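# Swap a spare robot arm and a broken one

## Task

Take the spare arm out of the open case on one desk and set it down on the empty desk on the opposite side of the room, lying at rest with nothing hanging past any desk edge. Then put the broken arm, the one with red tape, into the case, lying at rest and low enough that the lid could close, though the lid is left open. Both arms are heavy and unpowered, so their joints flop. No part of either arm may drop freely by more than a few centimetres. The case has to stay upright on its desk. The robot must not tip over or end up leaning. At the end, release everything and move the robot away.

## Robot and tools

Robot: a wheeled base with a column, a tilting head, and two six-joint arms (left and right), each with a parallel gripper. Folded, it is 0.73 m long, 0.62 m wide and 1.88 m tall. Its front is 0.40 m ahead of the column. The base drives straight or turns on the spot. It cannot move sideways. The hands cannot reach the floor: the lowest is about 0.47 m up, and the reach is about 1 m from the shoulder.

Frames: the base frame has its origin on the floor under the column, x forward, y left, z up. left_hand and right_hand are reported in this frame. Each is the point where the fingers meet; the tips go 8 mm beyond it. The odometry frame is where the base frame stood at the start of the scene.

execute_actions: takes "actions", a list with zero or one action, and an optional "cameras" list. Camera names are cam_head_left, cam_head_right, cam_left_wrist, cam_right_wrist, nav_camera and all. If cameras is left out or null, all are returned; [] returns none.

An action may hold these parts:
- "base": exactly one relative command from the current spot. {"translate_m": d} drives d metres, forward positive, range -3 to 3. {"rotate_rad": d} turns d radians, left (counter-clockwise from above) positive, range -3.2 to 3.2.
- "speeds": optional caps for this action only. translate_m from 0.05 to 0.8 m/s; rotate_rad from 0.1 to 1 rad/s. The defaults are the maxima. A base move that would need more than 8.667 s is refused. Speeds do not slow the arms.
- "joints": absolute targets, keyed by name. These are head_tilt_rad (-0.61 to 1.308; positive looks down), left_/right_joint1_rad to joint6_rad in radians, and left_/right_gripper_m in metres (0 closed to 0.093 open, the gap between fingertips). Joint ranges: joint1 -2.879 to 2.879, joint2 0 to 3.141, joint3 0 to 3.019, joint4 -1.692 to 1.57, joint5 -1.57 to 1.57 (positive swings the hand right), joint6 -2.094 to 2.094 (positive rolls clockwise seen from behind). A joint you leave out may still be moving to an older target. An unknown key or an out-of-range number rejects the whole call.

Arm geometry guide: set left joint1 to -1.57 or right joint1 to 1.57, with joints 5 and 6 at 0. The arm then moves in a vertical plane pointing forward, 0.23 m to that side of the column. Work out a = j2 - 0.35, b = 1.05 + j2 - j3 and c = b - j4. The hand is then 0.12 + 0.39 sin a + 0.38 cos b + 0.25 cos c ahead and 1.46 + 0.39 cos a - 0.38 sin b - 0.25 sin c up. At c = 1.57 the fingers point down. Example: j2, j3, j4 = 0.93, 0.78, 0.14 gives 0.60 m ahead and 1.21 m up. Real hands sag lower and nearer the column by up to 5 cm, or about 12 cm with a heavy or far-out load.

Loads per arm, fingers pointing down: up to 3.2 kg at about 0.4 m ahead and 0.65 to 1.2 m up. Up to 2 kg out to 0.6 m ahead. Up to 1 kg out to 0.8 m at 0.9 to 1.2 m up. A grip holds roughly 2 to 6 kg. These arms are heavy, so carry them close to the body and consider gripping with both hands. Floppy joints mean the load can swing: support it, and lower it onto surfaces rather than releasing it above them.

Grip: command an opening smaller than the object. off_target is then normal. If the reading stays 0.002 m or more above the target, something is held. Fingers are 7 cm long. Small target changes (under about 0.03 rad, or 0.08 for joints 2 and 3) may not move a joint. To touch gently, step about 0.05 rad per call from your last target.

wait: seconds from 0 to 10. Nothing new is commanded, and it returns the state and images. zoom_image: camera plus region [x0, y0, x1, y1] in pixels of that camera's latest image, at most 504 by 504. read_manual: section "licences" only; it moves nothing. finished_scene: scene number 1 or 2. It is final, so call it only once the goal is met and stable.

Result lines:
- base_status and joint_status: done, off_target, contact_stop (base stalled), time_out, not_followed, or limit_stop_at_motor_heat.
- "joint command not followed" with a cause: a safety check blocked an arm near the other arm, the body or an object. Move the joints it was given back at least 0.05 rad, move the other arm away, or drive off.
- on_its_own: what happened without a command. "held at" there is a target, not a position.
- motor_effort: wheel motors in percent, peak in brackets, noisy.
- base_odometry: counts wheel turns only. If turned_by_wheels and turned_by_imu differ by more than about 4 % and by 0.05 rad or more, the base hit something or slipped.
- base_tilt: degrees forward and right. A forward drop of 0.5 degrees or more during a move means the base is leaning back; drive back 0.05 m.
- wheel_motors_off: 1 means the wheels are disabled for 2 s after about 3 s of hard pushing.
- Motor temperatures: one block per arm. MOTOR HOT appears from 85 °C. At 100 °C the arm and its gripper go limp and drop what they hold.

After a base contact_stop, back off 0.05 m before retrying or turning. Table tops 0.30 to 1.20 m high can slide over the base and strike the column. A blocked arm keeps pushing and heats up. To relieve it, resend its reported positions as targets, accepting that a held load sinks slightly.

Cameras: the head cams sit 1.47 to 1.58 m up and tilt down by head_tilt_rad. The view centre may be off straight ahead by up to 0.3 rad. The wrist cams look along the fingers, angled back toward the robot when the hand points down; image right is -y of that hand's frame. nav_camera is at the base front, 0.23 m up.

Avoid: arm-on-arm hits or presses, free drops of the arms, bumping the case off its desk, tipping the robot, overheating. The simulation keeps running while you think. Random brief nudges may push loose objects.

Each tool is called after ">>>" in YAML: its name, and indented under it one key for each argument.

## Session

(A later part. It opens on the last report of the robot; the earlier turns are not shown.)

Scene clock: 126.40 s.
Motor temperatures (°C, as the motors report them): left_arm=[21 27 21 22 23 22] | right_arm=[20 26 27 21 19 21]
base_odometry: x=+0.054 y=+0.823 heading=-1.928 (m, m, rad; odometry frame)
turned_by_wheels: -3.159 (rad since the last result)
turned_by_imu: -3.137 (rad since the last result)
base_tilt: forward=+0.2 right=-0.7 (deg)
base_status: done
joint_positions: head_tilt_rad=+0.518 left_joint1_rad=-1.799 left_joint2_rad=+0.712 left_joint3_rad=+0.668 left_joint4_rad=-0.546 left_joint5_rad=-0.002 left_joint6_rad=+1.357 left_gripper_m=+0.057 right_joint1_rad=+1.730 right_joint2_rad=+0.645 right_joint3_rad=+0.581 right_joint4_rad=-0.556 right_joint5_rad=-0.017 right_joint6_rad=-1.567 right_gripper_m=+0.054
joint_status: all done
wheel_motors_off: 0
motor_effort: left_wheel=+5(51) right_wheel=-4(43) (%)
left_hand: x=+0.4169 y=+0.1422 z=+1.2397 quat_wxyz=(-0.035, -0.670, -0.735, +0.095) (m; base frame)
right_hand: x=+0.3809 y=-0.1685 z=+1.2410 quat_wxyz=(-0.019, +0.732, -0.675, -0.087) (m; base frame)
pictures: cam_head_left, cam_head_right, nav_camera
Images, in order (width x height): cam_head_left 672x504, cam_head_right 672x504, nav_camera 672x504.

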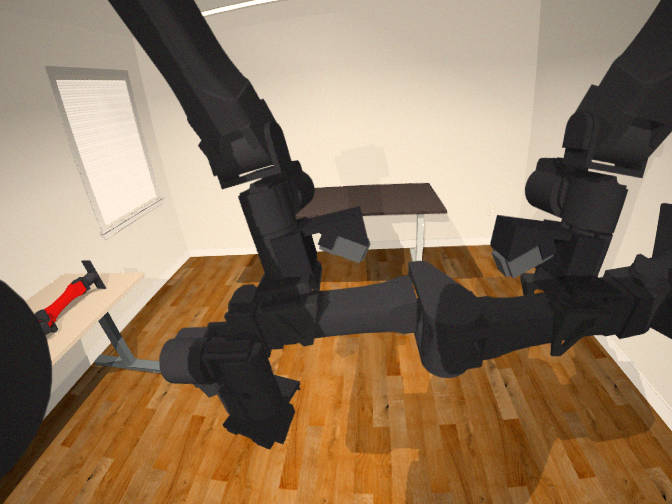

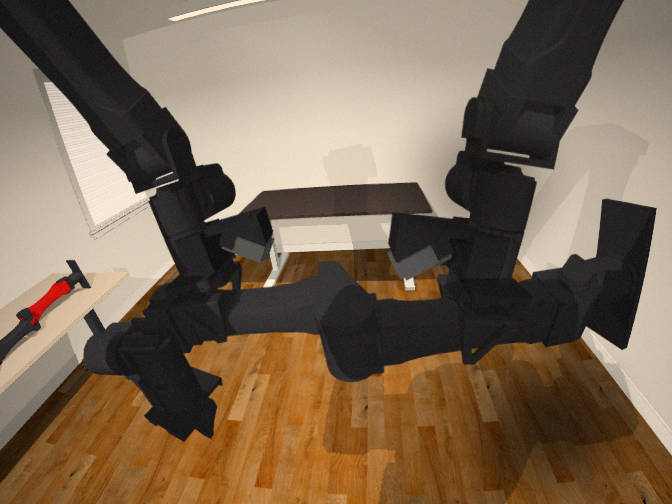

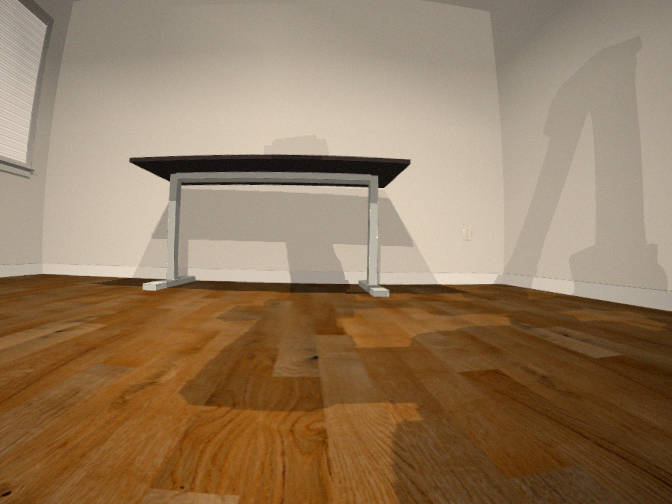

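>>> execute_actions:
  actions:
    - {"base":{"rotate_rad":0.24},"speeds":{"rotate_rad":0.4}}
  cameras: []

>>> execute_actions:
  actions:
    - {"base":{"translate_m":1.4},"speeds":{"translate_m":0.3}}
  cameras: ["cam_head_left"]

>>> execute_actions:
  actions:
    - {"base":{"rotate_rad":-0.24},"speeds":{"rotate_rad":0.4},"joints":{"head_tilt_rad":1.1}}
  cameras: ["cam_head_left","nav_camera"]

Scene clock: 133.80 s.
Motor temperatures (°C, as the motors report them): left_arm=[21 27 21 22 23 22] | right_arm=[20 26 27 21 19 21]
base_odometry: x=+0.054 y=+0.823 heading=-1.689 (m, m, rad; odometry frame)
turned_by_wheels: +0.239 (rad since the last result)
turned_by_imu: +0.240 (rad since the last result)
base_tilt: forward=+0.2 right=-0.6 (deg)
base_status: done
joint_positions: head_tilt_rad=+0.518 left_joint1_rad=-1.799 left_joint2_rad=+0.712 left_joint3_rad=+0.668 left_joint4_rad=-0.546 left_joint5_rad=-0.004 left_joint6_rad=+1.357 left_gripper_m=+0.057 right_joint1_rad=+1.730 right_joint2_rad=+0.645 right_joint3_rad=+0.581 right_joint4_rad=-0.556 right_joint5_rad=-0.017 right_joint6_rad=-1.568 right_gripper_m=+0.054
joint_status: not commanded
wheel_motors_off: 0
motor_effort: left_wheel=-5(26) right_wheel=+5(25) (%)
left_hand: x=+0.4169 y=+0.1424 z=+1.2397 quat_wxyz=(-0.034, -0.670, -0.735, +0.094) (m; base frame)
right_hand: x=+0.3809 y=-0.1685 z=+1.2410 quat_wxyz=(-0.019, +0.733, -0.675, -0.087) (m; base frame)
pictures: none
No camera images: the call's "cameras" was empty. Leave "cameras" out to get every camera's image.

Scene clock: 139.67 s.
Motor temperatures (°C, as the motors report them): left_arm=[21 27 22 22 23 23] | right_arm=[20 26 28 21 19 21]
base_odometry: x=-0.112 y=-0.567 heading=-1.691 (m, m, rad; odometry frame)
turned_by_wheels: -0.002 (rad since the last result)
turned_by_imu: +0.000 (rad since the last result)
base_tilt: forward=+0.1 right=-0.6 (deg)
base_status: done
joint_positions: head_tilt_rad=+0.518 left_joint1_rad=-1.799 left_joint2_rad=+0.713 left_joint3_rad=+0.672 left_joint4_rad=-0.547 left_joint5_rad=-0.004 left_joint6_rad=+1.359 left_gripper_m=+0.057 right_joint1_rad=+1.730 right_joint2_rad=+0.646 right_joint3_rad=+0.585 right_joint4_rad=-0.557 right_joint5_rad=-0.017 right_joint6_rad=-1.567 right_gripper_m=+0.054
joint_status: not commanded
wheel_motors_off: 0
motor_effort: left_wheel=-2(48) right_wheel=+1(58) (%)
left_hand: x=+0.4186 y=+0.1423 z=+1.2399 quat_wxyz=(-0.035, -0.671, -0.735, +0.094) (m; base frame)
right_hand: x=+0.3826 y=-0.1684 z=+1.2413 quat_wxyz=(-0.020, +0.732, -0.675, -0.087) (m; base frame)
pictures: cam_head_left
Images, in order (width x height): cam_head_left 672x504.

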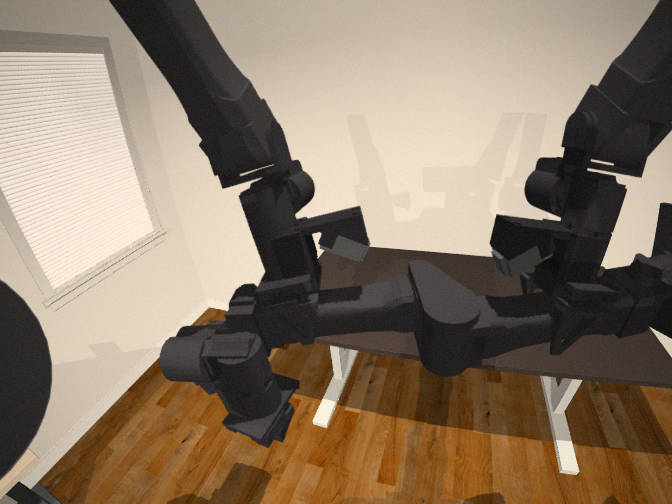

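Scene clock: 141.20 s.
Motor temperatures (°C, as the motors report them): left_arm=[21 27 22 22 23 23] | right_arm=[20 26 28 21 19 21]
base_odometry: x=-0.112 y=-0.567 heading=-1.930 (m, m, rad; odometry frame)
turned_by_wheels: -0.239 (rad since the last result)
turned_by_imu: -0.236 (rad since the last result)
base_tilt: forward=+0.2 right=-0.5 (deg)
base_status: done
joint_positions: head_tilt_rad=+1.099 left_joint1_rad=-1.799 left_joint2_rad=+0.713 left_joint3_rad=+0.672 left_joint4_rad=-0.547 left_joint5_rad=-0.004 left_joint6_rad=+1.358 left_gripper_m=+0.057 right_joint1_rad=+1.730 right_joint2_rad=+0.646 right_joint3_rad=+0.585 right_joint4_rad=-0.557 right_joint5_rad=-0.017 right_joint6_rad=-1.567 right_gripper_m=+0.054
joint_status: all done
wheel_motors_off: 0
motor_effort: left_wheel=+1(40) right_wheel=-1(45) (%)
left_hand: x=+0.4187 y=+0.1423 z=+1.2399 quat_wxyz=(-0.035, -0.671, -0.735, +0.094) (m; base frame)
right_hand: x=+0.3826 y=-0.1685 z=+1.2413 quat_wxyz=(-0.020, +0.732, -0.675, -0.087) (m; base frame)
pictures: cam_head_left, nav_camera
Images, in order (width x height): cam_head_left 672x504, nav_camera 672x504.

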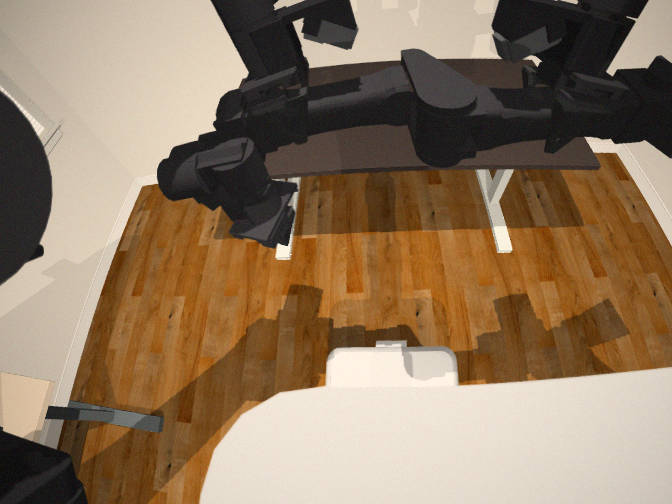

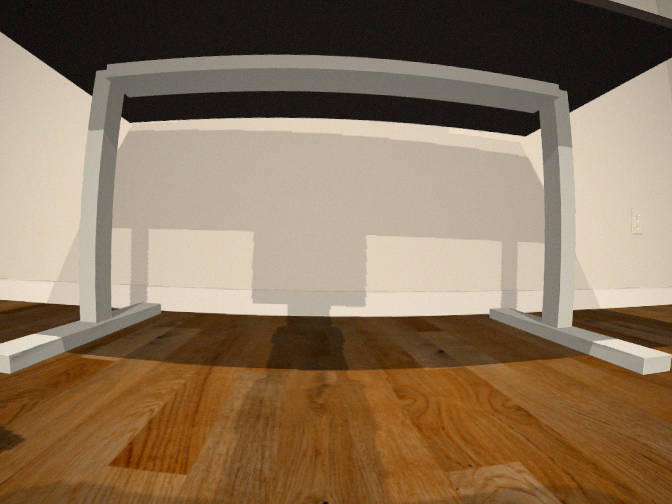

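>>> execute_actions:
  actions:
    - {"base":{"translate_m":0.5},"speeds":{"translate_m":0.2}}
  cameras: ["cam_head_left","nav_camera"]

Scene clock: 148.23 s.
Motor temperatures (°C, as the motors report them): left_arm=[21 27 22 22 23 23] | right_arm=[20 26 28 21 19 21]
base_odometry: x=-0.288 y=-1.036 heading=-1.930 (m, m, rad; odometry frame)
turned_by_wheels: -0.001 (rad since the last result)
turned_by_imu: +0.002 (rad since the last result)
base_tilt: forward=+0.2 right=-0.7 (deg)
base_status: done
joint_positions: head_tilt_rad=+1.100 left_joint1_rad=-1.799 left_joint2_rad=+0.714 left_joint3_rad=+0.673 left_joint4_rad=-0.547 left_joint5_rad=-0.003 left_joint6_rad=+1.359 left_gripper_m=+0.057 right_joint1_rad=+1.730 right_joint2_rad=+0.647 right_joint3_rad=+0.585 right_joint4_rad=-0.557 right_joint5_rad=-0.017 right_joint6_rad=-1.567 right_gripper_m=+0.054
joint_status: not commanded
wheel_motors_off: 0
motor_effort: left_wheel=-1(55) right_wheel=+1(50) (%)
left_hand: x=+0.4188 y=+0.1421 z=+1.2398 quat_wxyz=(-0.035, -0.671, -0.735, +0.094) (m; base frame)
right_hand: x=+0.3822 y=-0.1685 z=+1.2411 quat_wxyz=(-0.019, +0.732, -0.675, -0.087) (m; base frame)
pictures: cam_head_left, nav_camera
Images, in order (width x height): cam_head_left 672x504, nav_camera 672x504.

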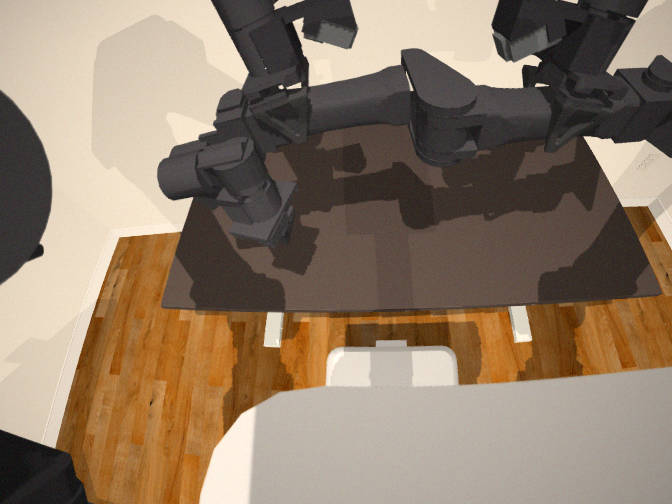

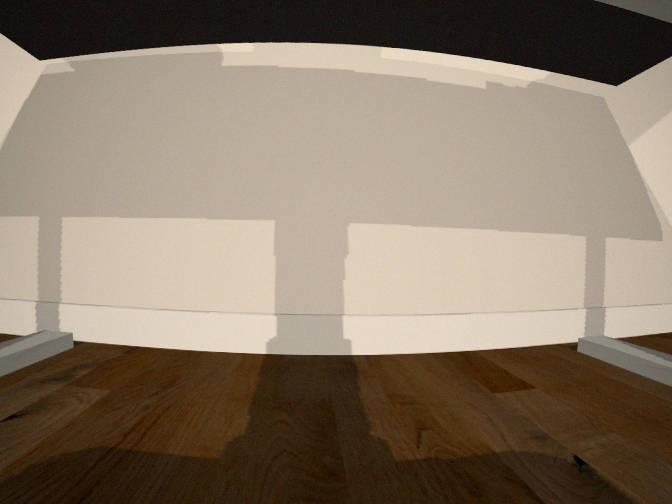

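>>> execute_actions:
  actions:
    - {"base":{"translate_m":0.12},"speeds":{"translate_m":0.1}}
  cameras: []

>>> execute_actions:
  actions:
    - {"joints":{"left_joint2_rad":0.95,"left_joint3_rad":0.74,"left_joint4_rad":-0.32,"right_joint2_rad":0.93,"right_joint3_rad":0.67,"right_joint4_rad":-0.29}}
  cameras: []

>>> execute_actions:
  actions:
    - {"joints":{"left_joint1_rad":-1.77,"right_joint1_rad":1.71,"left_joint2_rad":1.18,"left_joint3_rad":0.8,"left_joint4_rad":-0.12,"right_joint2_rad":1.18,"right_joint3_rad":0.72,"right_joint4_rad":-0.05}}
  cameras: []

>>> execute_actions:
  actions:
    - {"joints":{"left_joint1_rad":-1.75,"right_joint1_rad":1.69,"left_joint2_rad":1.38,"left_joint3_rad":0.9,"left_joint4_rad":0.01,"right_joint2_rad":1.4,"right_joint3_rad":0.83,"right_joint4_rad":0.09}}
  cameras: ["cam_head_left"]

>>> execute_actions:
  actions:
    - {"joints":{"left_joint1_rad":-1.74,"right_joint1_rad":1.67,"left_joint2_rad":1.56,"left_joint3_rad":1.02,"left_joint4_rad":0.1,"right_joint2_rad":1.58,"right_joint3_rad":0.95,"right_joint4_rad":0.18}}
  cameras: ["cam_head_left"]

Scene clock: 157.40 s.
Motor temperatures (°C, as the motors report them): left_arm=[21 27 22 22 23 23] | right_arm=[20 26 28 21 19 21]
base_odometry: x=-0.330 y=-1.148 heading=-1.930 (m, m, rad; odometry frame)
turned_by_wheels: +0.000 (rad since the last result)
turned_by_imu: +0.002 (rad since the last result)
base_tilt: forward=+0.0 right=-0.6 (deg)
base_status: done
joint_positions: head_tilt_rad=+1.100 left_joint1_rad=-1.799 left_joint2_rad=+0.714 left_joint3_rad=+0.671 left_joint4_rad=-0.547 left_joint5_rad=-0.003 left_joint6_rad=+1.359 left_gripper_m=+0.057 right_joint1_rad=+1.730 right_joint2_rad=+0.647 right_joint3_rad=+0.584 right_joint4_rad=-0.558 right_joint5_rad=-0.017 right_joint6_rad=-1.566 right_gripper_m=+0.054
joint_status: not commanded
wheel_motors_off: 0
motor_effort: left_wheel=+0(37) right_wheel=+0(32) (%)
left_hand: x=+0.4178 y=+0.1422 z=+1.2394 quat_wxyz=(-0.034, -0.671, -0.735, +0.095) (m; base frame)
right_hand: x=+0.3815 y=-0.1685 z=+1.2410 quat_wxyz=(-0.018, +0.732, -0.675, -0.088) (m; base frame)
pictures: none
No camera images: the call's "cameras" was empty. Leave "cameras" out to get every camera's image.

Scene clock: 158.63 s.
Motor temperatures (°C, as the motors report them): left_arm=[21 27 22 22 23 23] | right_arm=[20 26 28 21 19 21]
base_odometry: x=-0.330 y=-1.148 heading=-1.930 (m, m, rad; odometry frame)
turned_by_wheels: +0.000 (rad since the last result)
turned_by_imu: +0.000 (rad since the last result)
base_tilt: forward=+0.2 right=-0.6 (deg)
base_status: not commanded
joint_positions: head_tilt_rad=+1.100 left_joint1_rad=-1.769 left_joint2_rad=+1.055 left_joint3_rad=+0.734 left_joint4_rad=-0.286 left_joint5_rad=-0.026 left_joint6_rad=+1.408 left_gripper_m=+0.056 right_joint1_rad=+1.692 right_joint2_rad=+1.026 right_joint3_rad=+0.646 right_joint4_rad=-0.279 right_joint5_rad=-0.016 right_joint6_rad=-1.576 right_gripper_m=+0.054
joint_status: all done
wheel_motors_off: 0
motor_effort: left_wheel=+0(2) right_wheel=+0(2) (%)
left_hand: x=+0.4267 y=+0.1386 z=+1.1363 quat_wxyz=(-0.015, -0.685, -0.724, +0.080) (m; base frame)
right_hand: x=+0.3853 y=-0.1705 z=+1.1368 quat_wxyz=(+0.007, +0.729, -0.679, -0.089) (m; base frame)
pictures: none
No camera images: the call's "cameras" was empty. Leave "cameras" out to get every camera's image.

Scene clock: 160.00 s.
Motor temperatures (°C, as the motors report them): left_arm=[21 27 22 22 23 23] | right_arm=[20 26 28 21 19 21]
base_odometry: x=-0.330 y=-1.148 heading=-1.930 (m, m, rad; odometry frame)
turned_by_wheels: +0.000 (rad since the last result)
turned_by_imu: +0.001 (rad since the last result)
base_tilt: forward=+0.1 right=-0.6 (deg)
base_status: not commanded
joint_positions: head_tilt_rad=+1.100 left_joint1_rad=-1.739 left_joint2_rad=+1.275 left_joint3_rad=+0.812 left_joint4_rad=-0.088 left_joint5_rad=-0.019 left_joint6_rad=+1.441 left_gripper_m=+0.056 right_joint1_rad=+1.679 right_joint2_rad=+1.276 right_joint3_rad=+0.721 right_joint4_rad=-0.041 right_joint5_rad=-0.013 right_joint6_rad=-1.581 right_gripper_m=+0.054
joint_status: all done
wheel_motors_off: 0
motor_effort: left_wheel=+1(3) right_wheel=+1(3) (%)
left_hand: x=+0.4449 y=+0.1394 z=+1.0656 quat_wxyz=(-0.032, -0.690, -0.721, +0.056) (m; base frame)
right_hand: x=+0.4010 y=-0.1688 z=+1.0620 quat_wxyz=(-0.012, +0.729, -0.682, -0.063) (m; base frame)
pictures: none
No camera images: the call's "cameras" was empty. Leave "cameras" out to get every camera's image.

Scene clock: 161.37 s.
Motor temperatures (°C, as the motors report them): left_arm=[21 27 21 22 23 23] | right_arm=[20 27 27 21 19 21]
base_odometry: x=-0.330 y=-1.148 heading=-1.930 (m, m, rad; odometry frame)
turned_by_wheels: +0.000 (rad since the last result)
turned_by_imu: +0.001 (rad since the last result)
base_tilt: forward=+0.3 right=-0.7 (deg)
base_status: not commanded
joint_positions: head_tilt_rad=+1.100 left_joint1_rad=-1.722 left_joint2_rad=+1.471 left_joint3_rad=+0.920 left_joint4_rad=+0.037 left_joint5_rad=-0.015 left_joint6_rad=+1.453 left_gripper_m=+0.056 right_joint1_rad=+1.662 right_joint2_rad=+1.491 right_joint3_rad=+0.840 right_joint4_rad=+0.094 right_joint5_rad=-0.018 right_joint6_rad=-1.592 right_gripper_m=+0.054
joint_status: all done
wheel_motors_off: 0
motor_effort: left_wheel=+0(3) right_wheel=+1(2) (%)
left_hand: x=+0.4596 y=+0.1379 z=+0.9999 quat_wxyz=(-0.042, -0.691, -0.721, +0.040) (m; base frame)
right_hand: x=+0.4159 y=-0.1702 z=+0.9930 quat_wxyz=(-0.022, +0.730, -0.682, -0.046) (m; base frame)
pictures: cam_head_left
Images, in order (width x height): cam_head_left 672x504.

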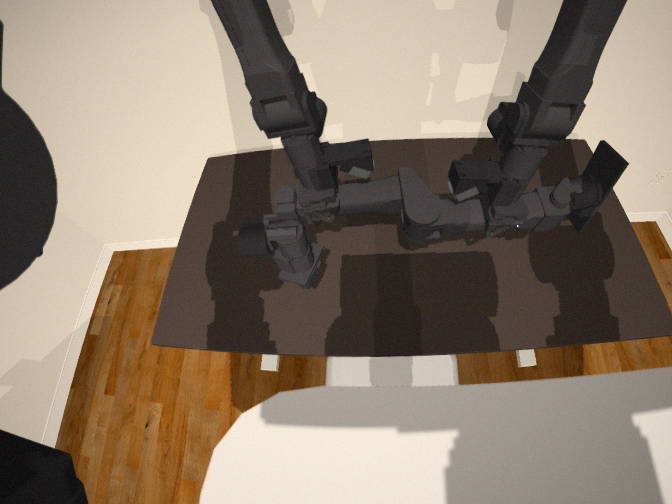

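Scene clock: 162.57 s.
Motor temperatures (°C, as the motors report them): left_arm=[21 28 21 22 23 23] | right_arm=[20 27 27 21 19 21]
base_odometry: x=-0.330 y=-1.148 heading=-1.930 (m, m, rad; odometry frame)
turned_by_wheels: +0.000 (rad since the last result)
turned_by_imu: +0.000 (rad since the last result)
base_tilt: forward=+0.1 right=-0.6 (deg)
base_status: not commanded
joint_positions: head_tilt_rad=+1.100 left_joint1_rad=-1.715 left_joint2_rad=+1.653 left_joint3_rad=+1.044 left_joint4_rad=+0.123 left_joint5_rad=-0.009 left_joint6_rad=+1.464 left_gripper_m=+0.056 right_joint1_rad=+1.645 right_joint2_rad=+1.672 right_joint3_rad=+0.963 right_joint4_rad=+0.181 right_joint5_rad=-0.021 right_joint6_rad=-1.599 right_gripper_m=+0.054
joint_status: all done
wheel_motors_off: 0
motor_effort: left_wheel=+0(4) right_wheel=+1(2) (%)
left_hand: x=+0.4690 y=+0.1328 z=+0.9361 quat_wxyz=(-0.053, -0.693, -0.719, +0.030) (m; base frame)
right_hand: x=+0.4252 y=-0.1753 z=+0.9300 quat_wxyz=(-0.029, +0.729, -0.683, -0.031) (m; base frame)
pictures: cam_head_left
Images, in order (width x height): cam_head_left 672x504.

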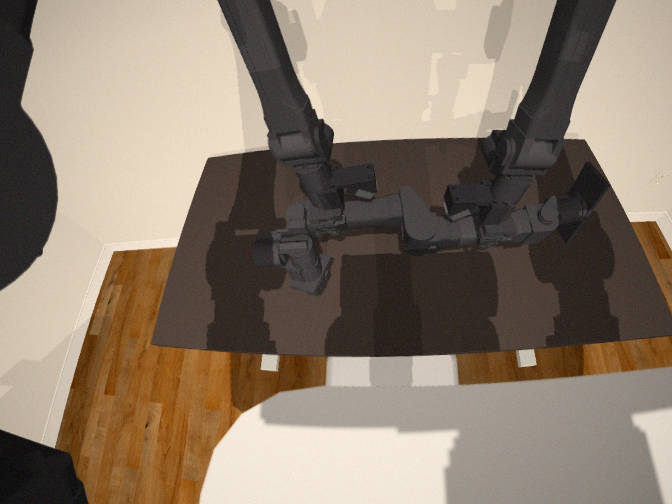

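>>> execute_actions:
  actions:
    - {"joints":{"left_joint1_rad":-1.73,"right_joint1_rad":1.65,"left_joint2_rad":1.7,"left_joint3_rad":1.12,"left_joint4_rad":0.16,"right_joint2_rad":1.72,"right_joint3_rad":1.05,"right_joint4_rad":0.24}}
  cameras: ["cam_head_left"]

>>> execute_actions:
  actions:
    - {"joints":{"left_joint2_rad":1.82,"left_joint3_rad":1.21,"left_joint4_rad":0.19,"right_joint2_rad":1.84,"right_joint3_rad":1.14,"right_joint4_rad":0.27}}
  cameras: ["cam_head_left"]

Scene clock: 169.70 s.
Motor temperatures (°C, as the motors report them): left_arm=[21 28 21 22 23 22] | right_arm=[20 27 27 21 19 21]
base_odometry: x=-0.330 y=-1.148 heading=-1.930 (m, m, rad; odometry frame)
turned_by_wheels: +0.000 (rad since the last result)
turned_by_imu: +0.002 (rad since the last result)
base_tilt: forward=+0.2 right=-0.6 (deg)
base_status: not commanded
joint_positions: head_tilt_rad=+1.100 left_joint1_rad=-1.713 left_joint2_rad=+1.756 left_joint3_rad=+1.136 left_joint4_rad=+0.169 left_joint5_rad=-0.019 left_joint6_rad=+1.472 left_gripper_m=+0.054 right_joint1_rad=+1.637 right_joint2_rad=+1.805 right_joint3_rad=+1.077 right_joint4_rad=+0.234 right_joint5_rad=-0.024 right_joint6_rad=-1.595 right_gripper_m=+0.054
joint_status: all done
wheel_motors_off: 0
motor_effort: left_wheel=-1(5) right_wheel=+1(2) (%)
left_hand: x=+0.4811 y=+0.1302 z=+0.8981 quat_wxyz=(-0.063, -0.694, -0.717, +0.015) (m; base frame)
right_hand: x=+0.4349 y=-0.1766 z=+0.8809 quat_wxyz=(-0.039, +0.726, -0.686, -0.018) (m; base frame)
pictures: cam_head_left
Images, in order (width x height): cam_head_left 672x504.

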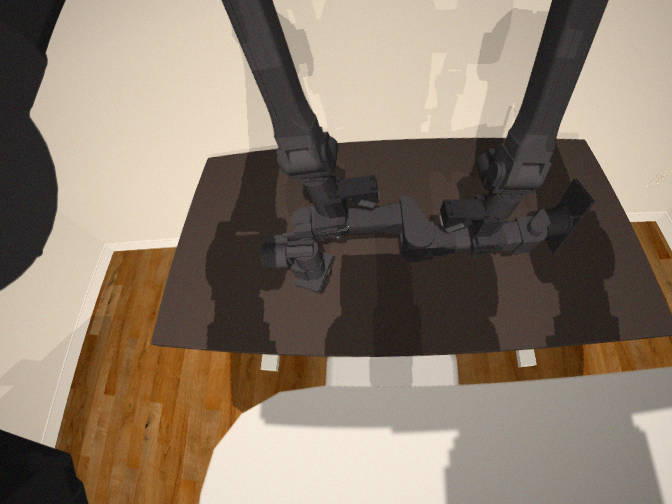

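Scene clock: 170.60 s.
Motor temperatures (°C, as the motors report them): left_arm=[21 28 21 22 23 22] | right_arm=[20 27 27 21 19 21]
base_odometry: x=-0.330 y=-1.148 heading=-1.930 (m, m, rad; odometry frame)
turned_by_wheels: +0.000 (rad since the last result)
turned_by_imu: +0.000 (rad since the last result)
base_tilt: forward=+0.3 right=-0.6 (deg)
base_status: not commanded
joint_positions: head_tilt_rad=+1.100 left_joint1_rad=-1.733 left_joint2_rad=+1.804 left_joint3_rad=+1.197 left_joint4_rad=+0.166 left_joint5_rad=-0.007 left_joint6_rad=+1.495 left_gripper_m=+0.054 right_joint1_rad=+1.612 right_joint2_rad=+1.929 right_joint3_rad=+1.185 right_joint4_rad=+0.266 right_joint5_rad=-0.019 right_joint6_rad=-1.574 right_gripper_m=+0.053
joint_status: all done
wheel_motors_off: 0
motor_effort: left_wheel=-3(4) right_wheel=+2(2) (%)
left_hand: x=+0.4901 y=+0.1108 z=+0.8817 quat_wxyz=(-0.077, -0.704, -0.705, +0.022) (m; base frame)
right_hand: x=+0.4362 y=-0.1922 z=+0.8340 quat_wxyz=(-0.036, +0.715, -0.698, -0.003) (m; base frame)
pictures: cam_head_left
Images, in order (width x height): cam_head_left 672x504.

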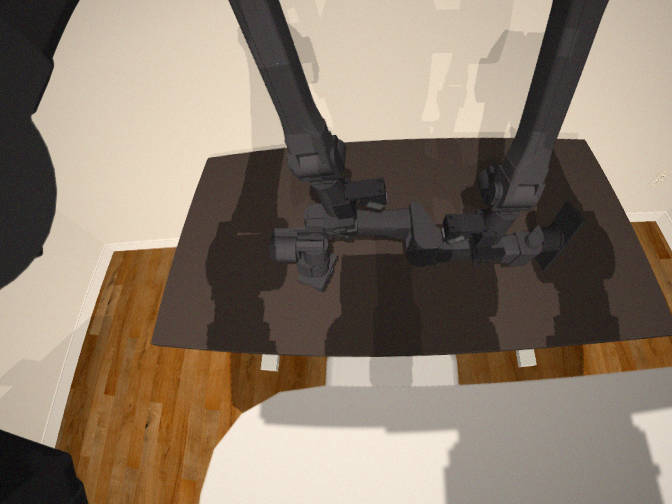

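>>> execute_actions:
  actions:
    - {"base":{"translate_m":0.05},"speeds":{"translate_m":0.05},"joints":{"left_joint2_rad":1.88,"left_joint3_rad":1.27,"right_joint2_rad":1.87,"right_joint3_rad":1.19}}
  cameras: ["cam_head_left"]

Scene clock: 178.40 s.
Motor temperatures (°C, as the motors report them): left_arm=[21 28 20 22 23 22] | right_arm=[20 28 26 21 19 21]
base_odometry: x=-0.348 y=-1.195 heading=-1.930 (m, m, rad; odometry frame)
turned_by_wheels: +0.000 (rad since the last result)
turned_by_imu: +0.002 (rad since the last result)
base_tilt: forward=+0.2 right=-0.6 (deg)
base_status: done
joint_positions: head_tilt_rad=+1.100 left_joint1_rad=-1.720 left_joint2_rad=+1.945 left_joint3_rad=+1.290 left_joint4_rad=+0.195 left_joint5_rad=-0.002 left_joint6_rad=+1.469 left_gripper_m=+0.054 right_joint1_rad=+1.615 right_joint2_rad=+1.980 right_joint3_rad=+1.218 right_joint4_rad=+0.270 right_joint5_rad=-0.006 right_joint6_rad=-1.599 right_gripper_m=+0.053
joint_status: all done
wheel_motors_off: 0
motor_effort: left_wheel=+0(35) right_wheel=+0(33) (%)
left_hand: x=+0.4697 y=+0.1136 z=+0.8285 quat_wxyz=(-0.067, -0.694, -0.716, +0.027) (m; base frame)
right_hand: x=+0.4254 y=-0.1922 z=+0.8157 quat_wxyz=(-0.027, +0.724, -0.689, -0.004) (m; base frame)
pictures: cam_head_left
Images, in order (width x height): cam_head_left 672x504.

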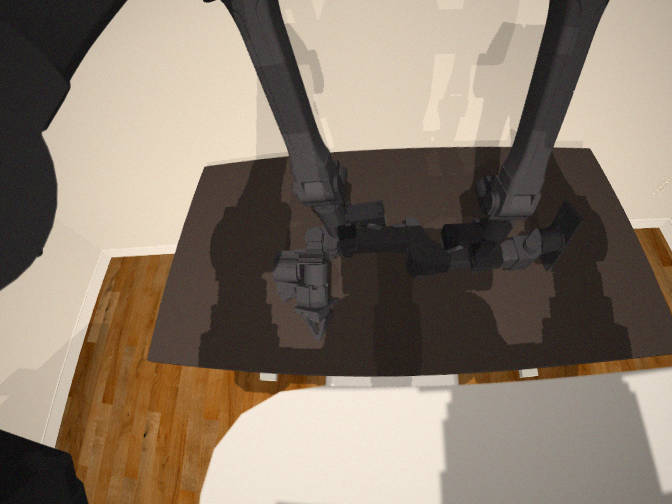

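Folded with margin. Lowering further.

>>> execute_actions:
  actions:
    - {"joints":{"left_joint2_rad":1.99,"left_joint3_rad":1.36,"left_joint4_rad":0.2,"right_joint2_rad":1.97,"right_joint3_rad":1.27}}
  cameras: []

>>> execute_actions:
  actions:
    - {"joints":{"left_joint2_rad":2.08,"left_joint3_rad":1.44,"right_joint2_rad":2.06,"right_joint3_rad":1.35}}
  cameras: ["cam_head_left"]

>>> execute_actions:
  actions:
    - {"joints":{"left_joint2_rad":2.14,"left_joint3_rad":1.48,"right_joint2_rad":2.12,"right_joint3_rad":1.39}}
  cameras: ["cam_head_left"]

Scene clock: 183.90 s.
Motor temperatures (°C, as the motors report them): left_arm=[21 28 20 22 23 22] | right_arm=[20 28 26 21 20 21]
base_odometry: x=-0.348 y=-1.195 heading=-1.930 (m, m, rad; odometry frame)
turned_by_wheels: +0.000 (rad since the last result)
turned_by_imu: +0.002 (rad since the last result)
base_tilt: forward=+0.1 right=-0.6 (deg)
base_status: not commanded
joint_positions: head_tilt_rad=+1.100 left_joint1_rad=-1.716 left_joint2_rad=+2.026 left_joint3_rad=+1.394 left_joint4_rad=+0.203 left_joint5_rad=-0.005 left_joint6_rad=+1.475 left_gripper_m=+0.054 right_joint1_rad=+1.615 right_joint2_rad=+2.026 right_joint3_rad=+1.290 right_joint4_rad=+0.270 right_joint5_rad=+0.002 right_joint6_rad=-1.600 right_gripper_m=+0.053
joint_status: all done
wheel_motors_off: 0
motor_effort: left_wheel=-1(2) right_wheel=+1(1) (%)
left_hand: x=+0.4841 y=+0.1124 z=+0.7970 quat_wxyz=(-0.077, -0.694, -0.715, +0.014) (m; base frame)
right_hand: x=+0.4392 y=-0.1924 z=+0.7960 quat_wxyz=(-0.033, +0.724, -0.689, +0.007) (m; base frame)
pictures: none
No camera images: the call's "cameras" was empty. Leave "cameras" out to get every camera's image.

Scene clock: 184.70 s.
Motor temperatures (°C, as the motors report them): left_arm=[21 28 20 22 23 22] | right_arm=[20 28 26 21 20 21]
base_odometry: x=-0.348 y=-1.195 heading=-1.930 (m, m, rad; odometry frame)
turned_by_wheels: +0.000 (rad since the last result)
turned_by_imu: +0.000 (rad since the last result)
base_tilt: forward=+0.3 right=-0.6 (deg)
base_status: not commanded
joint_positions: head_tilt_rad=+1.100 left_joint1_rad=-1.709 left_joint2_rad=+2.135 left_joint3_rad=+1.494 left_joint4_rad=+0.218 left_joint5_rad=-0.006 left_joint6_rad=+1.457 left_gripper_m=+0.054 right_joint1_rad=+1.617 right_joint2_rad=+2.081 right_joint3_rad=+1.344 right_joint4_rad=+0.270 right_joint5_rad=-0.002 right_joint6_rad=-1.620 right_gripper_m=+0.053
joint_status: all done
wheel_motors_off: 0
motor_effort: left_wheel=-1(2) right_wheel=+1(1) (%)
left_hand: x=+0.4756 y=+0.1138 z=+0.7555 quat_wxyz=(-0.076, -0.687, -0.723, +0.010) (m; base frame)
right_hand: x=+0.4363 y=-0.1892 z=+0.7755 quat_wxyz=(-0.035, +0.731, -0.681, +0.006) (m; base frame)
pictures: cam_head_left
Images, in order (width x height): cam_head_left 672x504.

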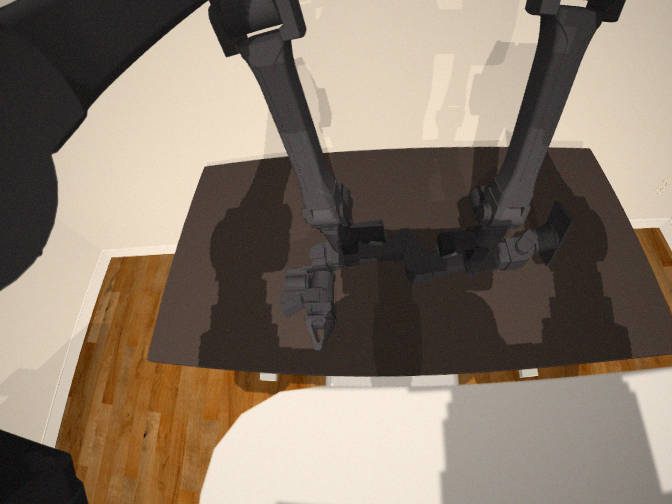

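Scene clock: 185.27 s.
Motor temperatures (°C, as the motors report them): left_arm=[21 28 20 22 23 22] | right_arm=[20 28 26 21 20 21]
base_odometry: x=-0.348 y=-1.195 heading=-1.930 (m, m, rad; odometry frame)
turned_by_wheels: +0.000 (rad since the last result)
turned_by_imu: +0.000 (rad since the last result)
base_tilt: forward=+0.1 right=-0.6 (deg)
base_status: not commanded
joint_positions: head_tilt_rad=+1.100 left_joint1_rad=-1.709 left_joint2_rad=+2.139 left_joint3_rad=+1.497 left_joint4_rad=+0.218 left_joint5_rad=-0.006 left_joint6_rad=+1.457 left_gripper_m=+0.054 right_joint1_rad=+1.617 right_joint2_rad=+2.084 right_joint3_rad=+1.346 right_joint4_rad=+0.270 right_joint5_rad=-0.002 right_joint6_rad=-1.620 right_gripper_m=+0.053
joint_status: all done
wheel_motors_off: 0
motor_effort: left_wheel=-1(1) right_wheel=+1(1) (%)
left_hand: x=+0.4748 y=+0.1138 z=+0.7542 quat_wxyz=(-0.076, -0.687, -0.723, +0.010) (m; base frame)
right_hand: x=+0.4356 y=-0.1892 z=+0.7742 quat_wxyz=(-0.035, +0.731, -0.681, +0.006) (m; base frame)
pictures: cam_head_left
Images, in order (width x height): cam_head_left 672x504.

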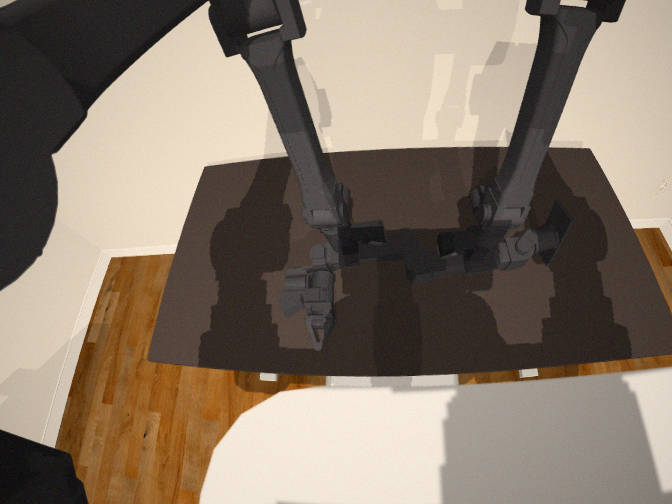

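>>> execute_actions:
  actions:
    - {"joints":{"right_joint2_rad":2.08,"right_joint3_rad":1.35,"left_joint2_rad":2.1,"left_joint3_rad":1.47,"left_gripper_m":0.093,"right_gripper_m":0.093}}
  cameras: []

>>> execute_actions:
  actions:
    - {"joints":{"left_joint2_rad":1.82,"left_joint3_rad":1.22,"left_joint4_rad":0.16,"right_joint2_rad":1.82,"right_joint3_rad":1.13,"right_joint4_rad":0.22}}
  cameras: ["cam_head_left"]

>>> execute_actions:
  actions:
    - {"joints":{"left_joint2_rad":1.2,"left_joint3_rad":0.75,"left_joint4_rad":-0.05,"right_joint2_rad":1.2,"right_joint3_rad":0.75,"right_joint4_rad":-0.05,"left_joint6_rad":1.57,"right_joint6_rad":-1.57,"left_joint1_rad":-1.65,"right_joint1_rad":1.6}}
  cameras: []

>>> execute_actions:
  actions:
    - {"base":{"translate_m":-0.95},"joints":{"head_tilt_rad":0.7}}
  cameras: ["cam_head_left"]

>>> execute_actions:
  actions:
    - {"base":{"rotate_rad":1.58}}
  cameras: ["cam_head_left","nav_camera"]

Scene clock: 196.07 s.
Motor temperatures (°C, as the motors report them): left_arm=[21 27 20 22 23 21] | right_arm=[20 27 26 21 20 21]
base_odometry: x=-0.348 y=-1.195 heading=-1.930 (m, m, rad; odometry frame)
turned_by_wheels: +0.000 (rad since the last result)
turned_by_imu: +0.002 (rad since the last result)
base_tilt: forward=+0.1 right=-0.6 (deg)
base_status: not commanded
joint_positions: head_tilt_rad=+1.100 left_joint1_rad=-1.718 left_joint2_rad=+2.113 left_joint3_rad=+1.474 left_joint4_rad=+0.208 left_joint5_rad=-0.004 left_joint6_rad=+1.464 left_gripper_m=+0.093 right_joint1_rad=+1.648 right_joint2_rad=+2.083 right_joint3_rad=+1.346 right_joint4_rad=+0.270 right_joint5_rad=-0.027 right_joint6_rad=-1.612 right_gripper_m=+0.093
joint_status: all done
wheel_motors_off: 0
motor_effort: left_wheel=+0(1) right_wheel=+1(1) (%)
left_hand: x=+0.4757 y=+0.1071 z=+0.7643 quat_wxyz=(-0.077, -0.691, -0.718, +0.016) (m; base frame)
right_hand: x=+0.4350 y=-0.1616 z=+0.7761 quat_wxyz=(-0.054, +0.733, -0.678, -0.012) (m; base frame)
pictures: none
No camera images: the call's "cameras" was empty. Leave "cameras" out to get every camera's image.

Scene clock: 197.30 s.
Motor temperatures (°C, as the motors report them): left_arm=[21 27 20 22 23 21] | right_arm=[20 27 26 21 20 21]
base_odometry: x=-0.348 y=-1.195 heading=-1.930 (m, m, rad; odometry frame)
turned_by_wheels: +0.000 (rad since the last result)
turned_by_imu: +0.000 (rad since the last result)
base_tilt: forward=+0.2 right=-0.5 (deg)
base_status: not commanded
joint_positions: head_tilt_rad=+1.100 left_joint1_rad=-1.718 left_joint2_rad=+1.805 left_joint3_rad=+1.223 left_joint4_rad=+0.163 left_joint5_rad=-0.004 left_joint6_rad=+1.466 left_gripper_m=+0.093 right_joint1_rad=+1.648 right_joint2_rad=+1.806 right_joint3_rad=+1.135 right_joint4_rad=+0.231 right_joint5_rad=-0.027 right_joint6_rad=-1.611 right_gripper_m=+0.093
joint_status: all done
wheel_motors_off: 0
motor_effort: left_wheel=-1(1) right_wheel=+0(1) (%)
left_hand: x=+0.5060 y=+0.1197 z=+0.8801 quat_wxyz=(-0.082, -0.691, -0.718, +0.012) (m; base frame)
right_hand: x=+0.4694 y=-0.1671 z=+0.8781 quat_wxyz=(-0.063, +0.732, -0.678, -0.003) (m; base frame)
pictures: cam_head_left
Images, in order (width x height): cam_head_left 672x504.

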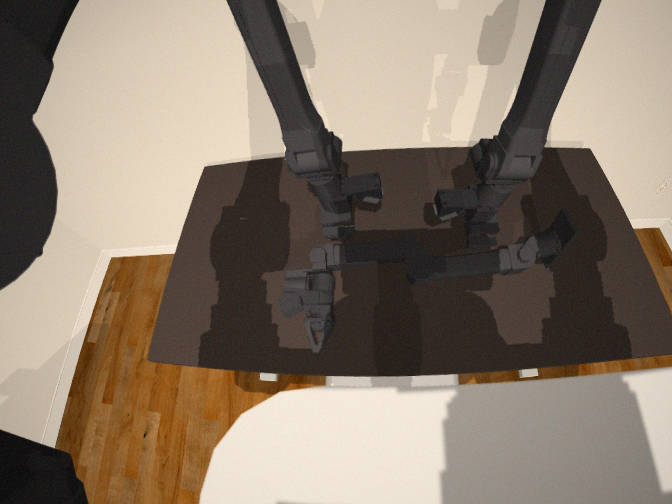

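Scene clock: 198.63 s.
Motor temperatures (°C, as the motors report them): left_arm=[21 27 20 22 23 21] | right_arm=[20 27 26 21 20 21]
base_odometry: x=-0.348 y=-1.195 heading=-1.930 (m, m, rad; odometry frame)
turned_by_wheels: +0.000 (rad since the last result)
turned_by_imu: +0.001 (rad since the last result)
base_tilt: forward=+0.2 right=-0.7 (deg)
base_status: not commanded
joint_positions: head_tilt_rad=+1.100 left_joint1_rad=-1.644 left_joint2_rad=+1.188 left_joint3_rad=+0.753 left_joint4_rad=-0.051 left_joint5_rad=-0.002 left_joint6_rad=+1.556 left_gripper_m=+0.093 right_joint1_rad=+1.596 right_joint2_rad=+1.189 right_joint3_rad=+0.754 right_joint4_rad=-0.045 right_joint5_rad=-0.028 right_joint6_rad=-1.581 right_gripper_m=+0.093
joint_status: all done
wheel_motors_off: 0
motor_effort: left_wheel=+0(1) right_wheel=+0(1) (%)
left_hand: x=+0.4534 y=+0.1878 z=+1.0875 quat_wxyz=(-0.035, -0.714, -0.699, +0.009) (m; base frame)
right_hand: x=+0.4555 y=-0.2076 z=+1.0864 quat_wxyz=(-0.033, +0.715, -0.698, -0.002) (m; base frame)
pictures: none
No camera images: the call's "cameras" was empty. Leave "cameras" out to get every camera's image.

Scene clock: 201.63 s.
Motor temperatures (°C, as the motors report them): left_arm=[21 27 20 22 23 21] | right_arm=[20 26 25 21 20 21]
base_odometry: x=-0.014 y=-0.305 heading=-1.930 (m, m, rad; odometry frame)
turned_by_wheels: +0.000 (rad since the last result)
turned_by_imu: +0.002 (rad since the last result)
base_tilt: forward=+0.2 right=-0.6 (deg)
base_status: done
joint_positions: head_tilt_rad=+0.716 left_joint1_rad=-1.644 left_joint2_rad=+1.191 left_joint3_rad=+0.745 left_joint4_rad=-0.051 left_joint5_rad=-0.002 left_joint6_rad=+1.556 left_gripper_m=+0.093 right_joint1_rad=+1.596 right_joint2_rad=+1.190 right_joint3_rad=+0.747 right_joint4_rad=-0.045 right_joint5_rad=-0.028 right_joint6_rad=-1.581 right_gripper_m=+0.093
joint_status: all done
wheel_motors_off: 0
motor_effort: left_wheel=+0(39) right_wheel=+0(40) (%)
left_hand: x=+0.4472 y=+0.1880 z=+1.0862 quat_wxyz=(-0.031, -0.714, -0.699, +0.013) (m; base frame)
right_hand: x=+0.4507 y=-0.2077 z=+1.0858 quat_wxyz=(-0.030, +0.715, -0.699, -0.005) (m; base frame)
pictures: cam_head_left
Images, in order (width x height): cam_head_left 672x504.

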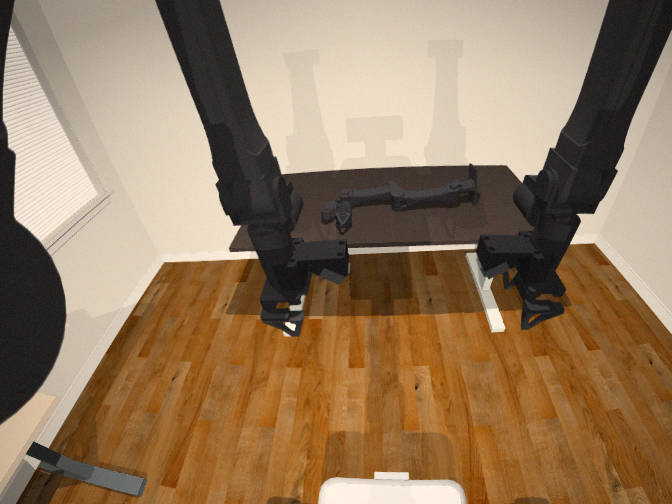

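Scene clock: 204.80 s.
Motor temperatures (°C, as the motors report them): left_arm=[21 27 20 22 23 21] | right_arm=[20 26 25 21 20 21]
base_odometry: x=-0.014 y=-0.305 heading=-0.351 (m, m, rad; odometry frame)
turned_by_wheels: +1.579 (rad since the last result)
turned_by_imu: +1.571 (rad since the last result)
base_tilt: forward=+0.1 right=-0.6 (deg)
base_status: done
joint_positions: head_tilt_rad=+0.716 left_joint1_rad=-1.644 left_joint2_rad=+1.191 left_joint3_rad=+0.751 left_joint4_rad=-0.051 left_joint5_rad=-0.002 left_joint6_rad=+1.556 left_gripper_m=+0.093 right_joint1_rad=+1.596 right_joint2_rad=+1.190 right_joint3_rad=+0.749 right_joint4_rad=-0.045 right_joint5_rad=-0.028 right_joint6_rad=-1.581 right_gripper_m=+0.093
joint_status: not commanded
wheel_motors_off: 0
motor_effort: left_wheel=-5(34) right_wheel=+4(44) (%)
left_hand: x=+0.4508 y=+0.1878 z=+1.0864 quat_wxyz=(-0.033, -0.714, -0.699, +0.011) (m; base frame)
right_hand: x=+0.4519 y=-0.2077 z=+1.0859 quat_wxyz=(-0.031, +0.715, -0.699, -0.004) (m; base frame)
pictures: cam_head_left, nav_camera
Images, in order (width x height): cam_head_left 672x504, nav_camera 672x504.

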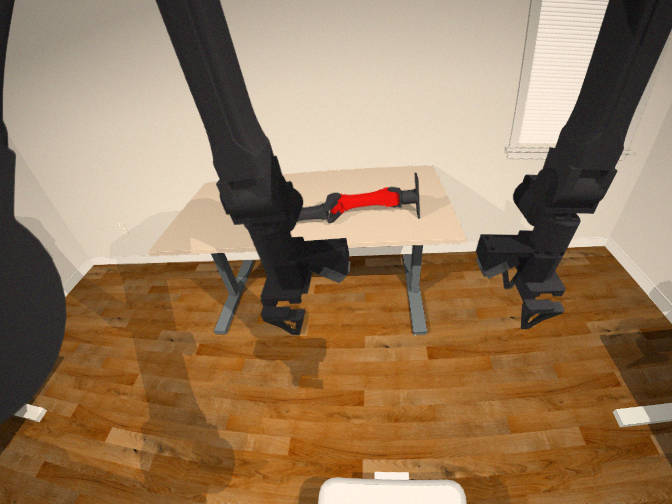

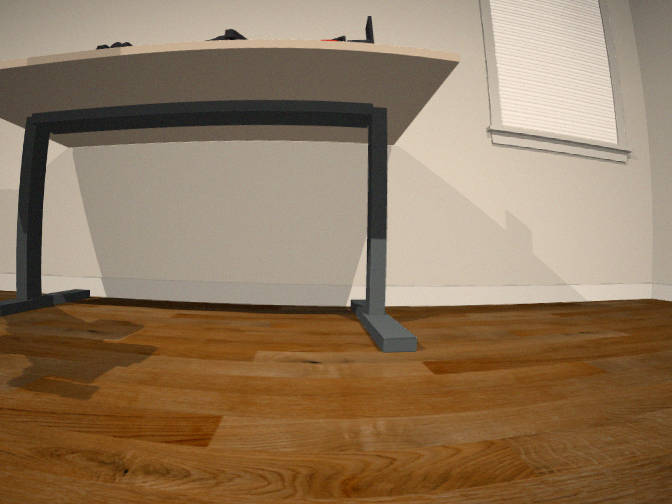

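>>> execute_actions:
  actions:
    - {"base":{"rotate_rad":0.5}}
  cameras: []

>>> execute_actions:
  actions:
    - {"base":{"translate_m":0.75}}
  cameras: []

>>> execute_actions:
  actions:
    - {"base":{"rotate_rad":-0.5},"joints":{"head_tilt_rad":1.1}}
  cameras: ["cam_head_left","nav_camera","cam_head_right"]

Scene clock: 210.83 s.
Motor temperatures (°C, as the motors report them): left_arm=[21 27 20 22 22 21] | right_arm=[20 26 25 21 20 21]
base_odometry: x=-0.014 y=-0.305 heading=+0.148 (m, m, rad; odometry frame)
turned_by_wheels: +0.499 (rad since the last result)
turned_by_imu: +0.498 (rad since the last result)
base_tilt: forward=+0.2 right=-0.7 (deg)
base_status: done
joint_positions: head_tilt_rad=+0.716 left_joint1_rad=-1.644 left_joint2_rad=+1.191 left_joint3_rad=+0.751 left_joint4_rad=-0.051 left_joint5_rad=-0.002 left_joint6_rad=+1.556 left_gripper_m=+0.093 right_joint1_rad=+1.596 right_joint2_rad=+1.190 right_joint3_rad=+0.749 right_joint4_rad=-0.045 right_joint5_rad=-0.028 right_joint6_rad=-1.581 right_gripper_m=+0.093
joint_status: not commanded
wheel_motors_off: 0
motor_effort: left_wheel=-5(31) right_wheel=+4(27) (%)
left_hand: x=+0.4508 y=+0.1878 z=+1.0864 quat_wxyz=(-0.033, -0.714, -0.699, +0.011) (m; base frame)
right_hand: x=+0.4519 y=-0.2077 z=+1.0859 quat_wxyz=(-0.031, +0.715, -0.699, -0.004) (m; base frame)
pictures: none
No camera images: the call's "cameras" was empty. Leave "cameras" out to get every camera's image.

Scene clock: 213.63 s.
Motor temperatures (°C, as the motors report them): left_arm=[21 27 20 22 22 21] | right_arm=[20 26 25 21 20 21]
base_odometry: x=+0.728 y=-0.195 heading=+0.148 (m, m, rad; odometry frame)
turned_by_wheels: +0.000 (rad since the last result)
turned_by_imu: +0.001 (rad since the last result)
base_tilt: forward=+0.1 right=-0.6 (deg)
base_status: done
joint_positions: head_tilt_rad=+0.716 left_joint1_rad=-1.644 left_joint2_rad=+1.192 left_joint3_rad=+0.752 left_joint4_rad=-0.051 left_joint5_rad=-0.002 left_joint6_rad=+1.556 left_gripper_m=+0.093 right_joint1_rad=+1.596 right_joint2_rad=+1.190 right_joint3_rad=+0.752 right_joint4_rad=-0.045 right_joint5_rad=-0.028 right_joint6_rad=-1.581 right_gripper_m=+0.093
joint_status: not commanded
wheel_motors_off: 0
motor_effort: left_wheel=+1(47) right_wheel=+1(53) (%)
left_hand: x=+0.4512 y=+0.1878 z=+1.0862 quat_wxyz=(-0.034, -0.714, -0.699, +0.010) (m; base frame)
right_hand: x=+0.4538 y=-0.2076 z=+1.0860 quat_wxyz=(-0.032, +0.715, -0.698, -0.003) (m; base frame)
pictures: none
No camera images: the call's "cameras" was empty. Leave "cameras" out to get every camera's image.

Scene clock: 215.63 s.
Motor temperatures (°C, as the motors report them): left_arm=[21 27 20 22 22 21] | right_arm=[20 26 25 21 20 21]
base_odometry: x=+0.728 y=-0.195 heading=-0.351 (m, m, rad; odometry frame)
turned_by_wheels: -0.499 (rad since the last result)
turned_by_imu: -0.494 (rad since the last result)
base_tilt: forward=+0.1 right=-0.6 (deg)
base_status: done
joint_positions: head_tilt_rad=+1.099 left_joint1_rad=-1.644 left_joint2_rad=+1.192 left_joint3_rad=+0.752 left_joint4_rad=-0.051 left_joint5_rad=-0.002 left_joint6_rad=+1.556 left_gripper_m=+0.093 right_joint1_rad=+1.596 right_joint2_rad=+1.190 right_joint3_rad=+0.752 right_joint4_rad=-0.045 right_joint5_rad=-0.028 right_joint6_rad=-1.581 right_gripper_m=+0.093
joint_status: all done
wheel_motors_off: 0
motor_effort: left_wheel=+5(32) right_wheel=-4(41) (%)
left_hand: x=+0.4510 y=+0.1878 z=+1.0862 quat_wxyz=(-0.033, -0.714, -0.699, +0.011) (m; base frame)
right_hand: x=+0.4538 y=-0.2076 z=+1.0860 quat_wxyz=(-0.032, +0.715, -0.698, -0.003) (m; base frame)
pictures: cam_head_left, cam_head_right, nav_camera
Images, in order (width x height): cam_head_left 672x504, cam_head_right 672x504, nav_camera 672x504.

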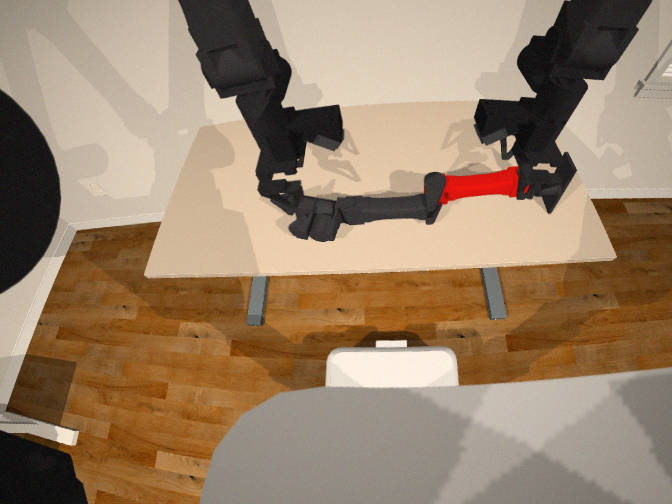

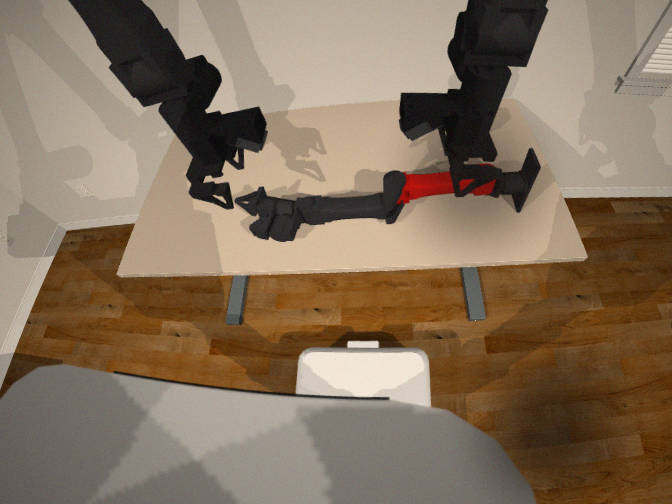

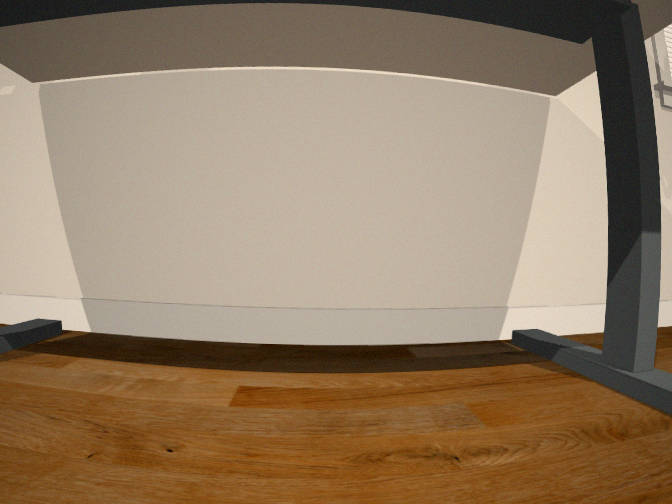

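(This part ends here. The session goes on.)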